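# Stand the drink can upright on the cork coaster

## Task

Set the drink can standing upright at the centre of the round cork coaster. The can must be supported by that coaster, and the coaster must sit on the table or on the other coaster, with the gripper supporting neither. Then open the gripper and pull away. The result only counts if it stays in place without the robot holding it.

## Robot and tools

Robot: a single seven-joint xArm7 arm with a two-finger parallel gripper and one camera, cam_wrist (672x504), mounted on the wrist. There is only one arm, so every pose argument describes that one gripper.

Frame: the scene frame has its origin on the table top directly under the arm base, +z up, and +y to the left when looking along +x. All positions are in metres. The base may be slightly tilted relative to the table, and the reported hand position can be off a little, more so at long reach.

Gripper axes: the fingers point along the gripper's +z and close along its y axis. end_effector_position is the point between the finger pads when closed, roughly 2 cm short of the fingertips. The tips reach about 10 mm further along +z as the fingers close.

Row format (shared by both motion tools): 8 numbers [x, y, z, qw, qx, qy, qz, opening]. x, y, z is an absolute target position for end_effector_position in the scene frame. qw, qx, qy, qz is an absolute target orientation quaternion, w first, also in the scene frame. opening runs from -1 (closed) to +1 (fully open, 0.084 m). These are poses, not offsets. To hold an orientation, repeat the same quaternion in every row rather than copying the drifted one from the last result.

execute_actions(actions): a list of actions run in order. Each action is a table of at most 15 rows; each row lasts one 1/30 s step, and if fewer than 15 rows are given the last row is held for the rest. An empty list just returns state and images. An action is rejected if its target lies more than 0.6 m from the gripper's starting position along any gripper axis; if the first action fails that check, or any action is malformed, nothing runs.

move(target, speed, blocking): drives the gripper in a straight line toward one absolute row (same 8-number layout). speed is in m/s, 0.002 to 0.5 (default 0.25); turning is capped at twice that in rad/s. Paths take 0.5 to 10 s and are cut off at 10 s. The opening is applied at the start. The path ignores obstacles, the hand lags and may overshoot speed, especially near full extension. Faster contact and targets set deeper past a surface both press harder. With blocking=false the result comes after 0.5 s while the arm keeps going; use wait(0) to check, and call wait or stop before sending new rows or moves. The result adds a move: line: done means it came to rest near the target; other endings include off_target, moving, held (a check blocked the last step) or fault. limits=paced means the pose was clipped; limits=held means a check blocked steps, after which the arm may jump faster than speed. The distance to target is also reported.

wait(seconds): 0 to 10; lets time pass holding the last command, returning early if a running move ends.
stop(): brakes a running move; it needs room, more when fast. The fingers are not stopped.
zoom_image(camera, region): camera must be cam_wrist; region [x0, y0, x1, y1] in image pixels from the top-left, up to 504x504.
read_manual(section): returns licence texts only.
finished_scene(scene): ends the current scene (give its number); irreversible, and the robot holds its last command first. Only call it once the can stands free on the coaster and the gripper has opened and backed off.

Controller behaviour: each step the commanded pose is clipped to within 70 mm and 16 degrees of the measured pose, then damped inverse kinematics follows it, favouring position over orientation. Long moves may need several actions; after an action the arm stops at the last clipped pose. "Hand target" in a result is the pose currently being pursued. A "pose unreachable" line means the clearance check (which includes the mount under the base) altered or blocked the command. Joints are slowed together and limited to 3.14 rad/s.

Results: the state line gives end_effector_position, end_effector_quat_wxyz, linear and angular velocities, joint positions (base outward), joint torques (raw drive output with offsets and noise, nonzero in free air) and grip_measured, the finger opening on the same -1..1 scale. Images come from cam_wrist; calibration (K, distortion, T_world_to_cam) was given and may be slightly off per scene.

Grasping: to hold the can, command an opening well below grip_measured; the larger the gap, the harder the squeeze (about 24 N per pad up to roughly 6 cm width). Closing quickly can squeeze harder. Commanding grip_measured itself keeps light pressure.

Hazards: a torque fault occurs if a joint's contact load reaches its limit (waist and shoulder 46.5, upper arm roll, elbow and forearm roll 27.9, wrist pitch and roll 18.6 N m; held weight counts). The arm then backs off, freezes 10 s and drops the rest of the call. Holding loads heats motors; MOTOR HOT appears at 65 °C and an OVER-TEMPERATURE FAULT brakes the arm at 80 °C. Occasional disturbances may tug the held can or push loose items. Avoid dropping the can, knocking anything off the table (instant failure), slamming into the table or coaster, or pressing hard; descend slowly near contact and release gently before retreating upward.

Each tool is called after "Emit:" by a JSON object that holds its "fn" and its "kwargs", one argument or row to a line.

## Session

Emit:
{"fn": "move", "kwargs": {
  "target": [0.35,0,0.45,0,1,0,0,1]
}}

Scene clock: 1.93 s.
end_effector_position=(+0.3509, -0.0002, +0.4499) grip_measured=+1.00 end_effector_quat_wxyz=(+0.001, +1.000, -0.002, +0.000) end_effector_velocity=(+0.001, -0.001, +0.002) end_effector_angular_velocity=(+0.004, +0.003, -0.003)
Joint positions: [ 1.068 -1.352 -0.127  1.15  -0.521  2.088  0.726  0.084]
Joint velocities: [ 0.     0.005 -0.005  0.011  0.     0.003 -0.002 -0.   ]
Joint torques (N m, as the arm reports them, + toward a larger angle): [-6.37  5.36  9.38 11.18  0.15 -1.1  -0.3 ]
Hand target: +0.351, -0.000, +0.450; +0.001, +1.000, -0.002, -0.000
Off the commanded pose: 0.001 m, 0 deg.
move: done
camera_calibration (this result's frames):
cam_wrist: T_world_to_cam=[[0.00803872, -0.999757, 0.0205494, 0.0154003], [-0.999804, -0.00766446, 0.0182274, 0.410817], [-0.0180655, -0.020692, -0.999623, 0.591701], [0, 0, 0, 1]] pos_world=[0.421303, 0.0307887, 0.583673]

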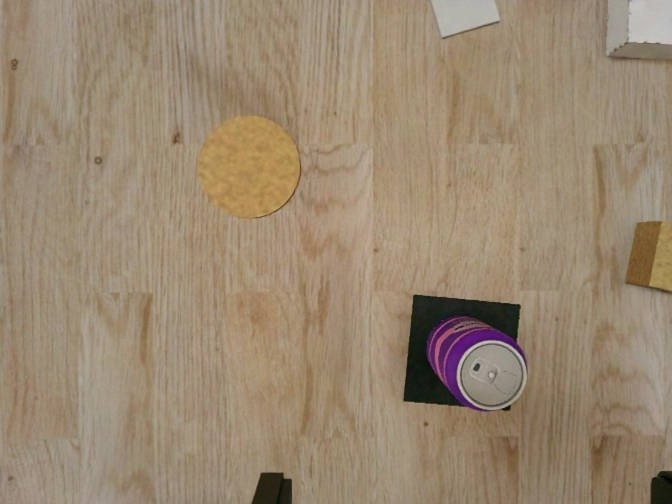

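Coaster: depth .58; x=.421+88*.00096=.505, y=.031+88*.00096=.115 (plus small tilt). Can top z~.12 depth .46: x=.421-121*.00076=.329, y=.031-156*.00076=-.087.

Emit:
{"fn": "execute_actions", "kwargs": {
  "actions": [
    [[0.329,-0.087,0.2,0,1,0,0,1]],
    [[0.329,-0.087,0.2,0,1,0,0,1]],
    [[0.329,-0.087,0.08,0,1,0,0,1]],
    [[0.329,-0.087,0.08,0,1,0,0,1]],
    [[0.329,-0.087,0.08,0,1,0,0,-1]],
    [[0.329,-0.087,0.08,0,1,0,0,-1]],
    [[0.329,-0.087,0.2,0,1,0,0,-1]],
    [[0.42,0.01,0.2,0,1,0,0,-1]],
    [[0.505,0.115,0.2,0,1,0,0,-1]],
    [[0.505,0.115,0.2,0,1,0,0,-1]],
    [[0.505,0.115,0.09,0,1,0,0,-1]],
    [[0.505,0.115,0.09,0,1,0,0,-1]],
    [[0.505,0.115,0.09,0,1,0,0,1]],
    [[0.505,0.115,0.09,0,1,0,0,1]],
    [[0.505,0.115,0.3,0,1,0,0,1]],
    [[0.4,0.115,0.45,0,1,0,0,1]],
    [[0.4,0.115,0.45,0,1,0,0,1]]
  ]
}}

Scene clock: 13.53 s.
end_effector_position=(+0.4000, +0.1150, +0.4495) grip_measured=+1.00 end_effector_quat_wxyz=(+0.000, +1.000, -0.000, -0.000) end_effector_velocity=(-0.001, +0.000, +0.003) end_effector_angular_velocity=(+0.005, -0.005, +0.000)
Joint positions: [ 1.218 -1.059 -0.126  1.238 -0.506  1.939  0.927  0.084]
Joint velocities: [-0.    -0.001  0.006  0.006  0.001  0.002  0.001  0.   ]
Joint torques (N m, as the arm reports them, + toward a larger angle): [-4.21  0.02  9.71 12.68  0.09 -1.   -0.34]
Hand target: +0.400, +0.115, +0.450; -0.000, +1.000, -0.000, -0.000
Off the commanded pose: 0.000 m, 0 deg.
camera_calibration (this result's frames):
cam_wrist: T_world_to_cam=[[0.0117295, -0.999761, 0.0184668, 0.129681], [-0.999749, -0.0113726, 0.0193154, 0.460683], [-0.0191008, -0.0186887, -0.999643, 0.594829], [0, 0, 0, 1]] pos_world=[0.470408, 0.146005, 0.583324]

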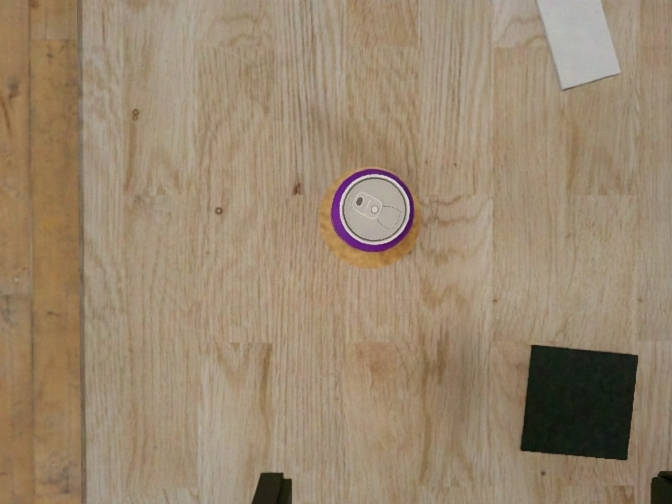

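Emit:
{"fn": "finished_scene", "kwargs": {
  "scene": 1
}}

The scene is finished: the task was done.


## Next scene

The same job, from a new start.

Emit:
{"fn": "move", "kwargs": {
  "target": [0.35,0,0.45,0,1,0,0,1]
}}

Scene clock: 4.07 s.
end_effector_position=(+0.3510, +0.0001, +0.4495) grip_measured=+1.00 end_effector_quat_wxyz=(+0.002, +1.000, -0.000, +0.001) end_effector_velocity=(+0.000, -0.000, +0.000) end_effector_angular_velocity=(-0.001, -0.001, +0.003)
Joint positions: [-0.807 -1.038 -0.113  1.109  0.334  1.906 -0.667  0.084]
Joint velocities: [ 0.001  0.     0.     0.001 -0.    -0.001 -0.002  0.   ]
Joint torques (N m, as the arm reports them, + toward a larger angle): [ 2.89 -1.4  -6.54 14.01  0.2  -1.   -0.37]
Hand target: +0.351, +0.000, +0.450; +0.002, +1.000, +0.000, +0.001
Off the commanded pose: 0.001 m, 0 deg.
move: done
camera_calibration (this result's frames):
cam_wrist: T_world_to_cam=[[0.0113874, -0.999709, 0.0212814, 0.0142558], [-0.999809, -0.0110456, 0.0161108, 0.411887], [-0.015871, -0.0214608, -0.999644, 0.590624], [0, 0, 0, 1]] pos_world=[0.42102, 0.0314764, 0.583474]

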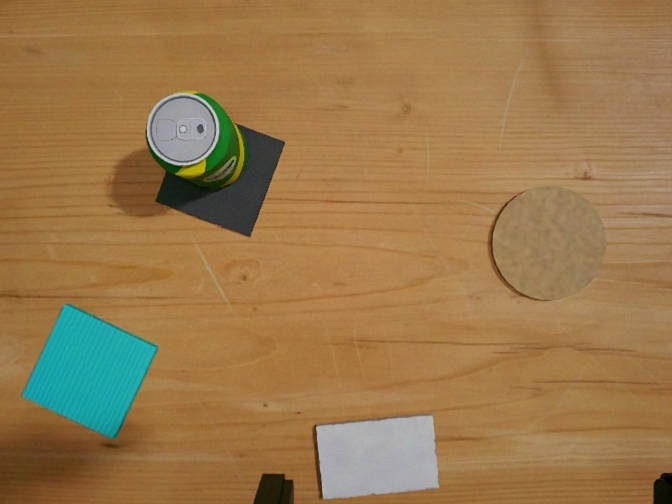

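Can: x=.421+125*.00076=.516, y=.031+152*.00076=.147. Coaster: x=.432, y=.031-212*.00096=-.172.

Emit:
{"fn": "execute_actions", "kwargs": {
  "actions": [
    [[0.516,0.147,0.2,0,1,0,0,1]],
    [[0.516,0.147,0.2,0,1,0,0,1]],
    [[0.516,0.147,0.08,0,1,0,0,1]],
    [[0.516,0.147,0.08,0,1,0,0,1]],
    [[0.516,0.147,0.08,0,1,0,0,-1]],
    [[0.516,0.147,0.08,0,1,0,0,-1]],
    [[0.516,0.147,0.2,0,1,0,0,-1]],
    [[0.47,0,0.2,0,1,0,0,-1]],
    [[0.432,-0.172,0.2,0,1,0,0,-1]],
    [[0.432,-0.172,0.2,0,1,0,0,-1]],
    [[0.432,-0.172,0.09,0,1,0,0,-1]],
    [[0.432,-0.172,0.09,0,1,0,0,-1]],
    [[0.432,-0.172,0.09,0,1,0,0,1]],
    [[0.432,-0.172,0.09,0,1,0,0,1]],
    [[0.432,-0.172,0.3,0,1,0,0,1]],
    [[0.33,-0.172,0.45,0,1,0,0,1]],
    [[0.33,-0.172,0.45,0,1,0,0,1]]
  ]
}}

Scene clock: 15.03 s.
end_effector_position=(+0.3301, -0.1720, +0.4497) grip_measured=+1.00 end_effector_quat_wxyz=(-0.000, +1.000, +0.000, -0.000) end_effector_velocity=(-0.001, -0.000, +0.002) end_effector_angular_velocity=(-0.003, -0.002, -0.002)
Joint positions: [-1.267 -0.614 -0.169  1.223  0.381  1.843 -1.244  0.084]
Joint velocities: [-0.001 -0.    -0.003  0.003 -0.     0.001 -0.001 -0.   ]
Joint torques (N m, as the arm reports them, + toward a larger angle): [-1.89 -5.66 -7.73 14.22  0.14 -1.   -0.37]
Hand target: +0.330, -0.172, +0.450; -0.000, +1.000, -0.000, -0.000
Off the commanded pose: 0.000 m, 0 deg.
camera_calibration (this result's frames):
cam_wrist: T_world_to_cam=[[0.0119563, -0.999776, 0.0174826, -0.156041], [-0.999756, -0.0116281, 0.0187606, 0.38775], [-0.0185531, -0.0177027, -0.999671, 0.588313], [0, 0, 0, 1]] pos_world=[0.400436, -0.141082, 0.583573]

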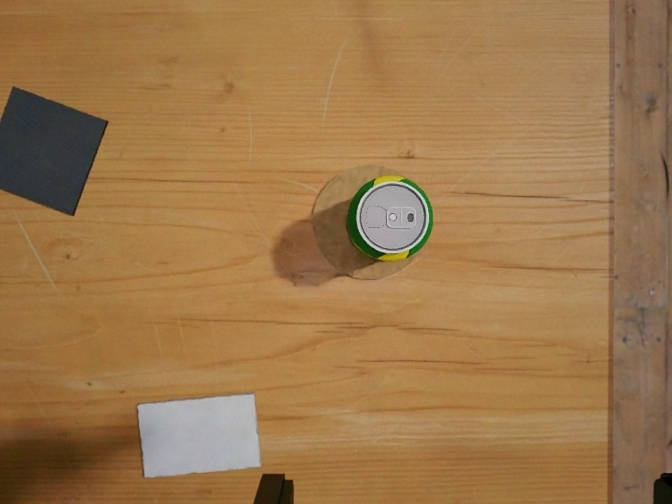

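Emit:
{"fn": "finished_scene", "kwargs": {
  "scene": 2
}}

The scene is finished: the task was done.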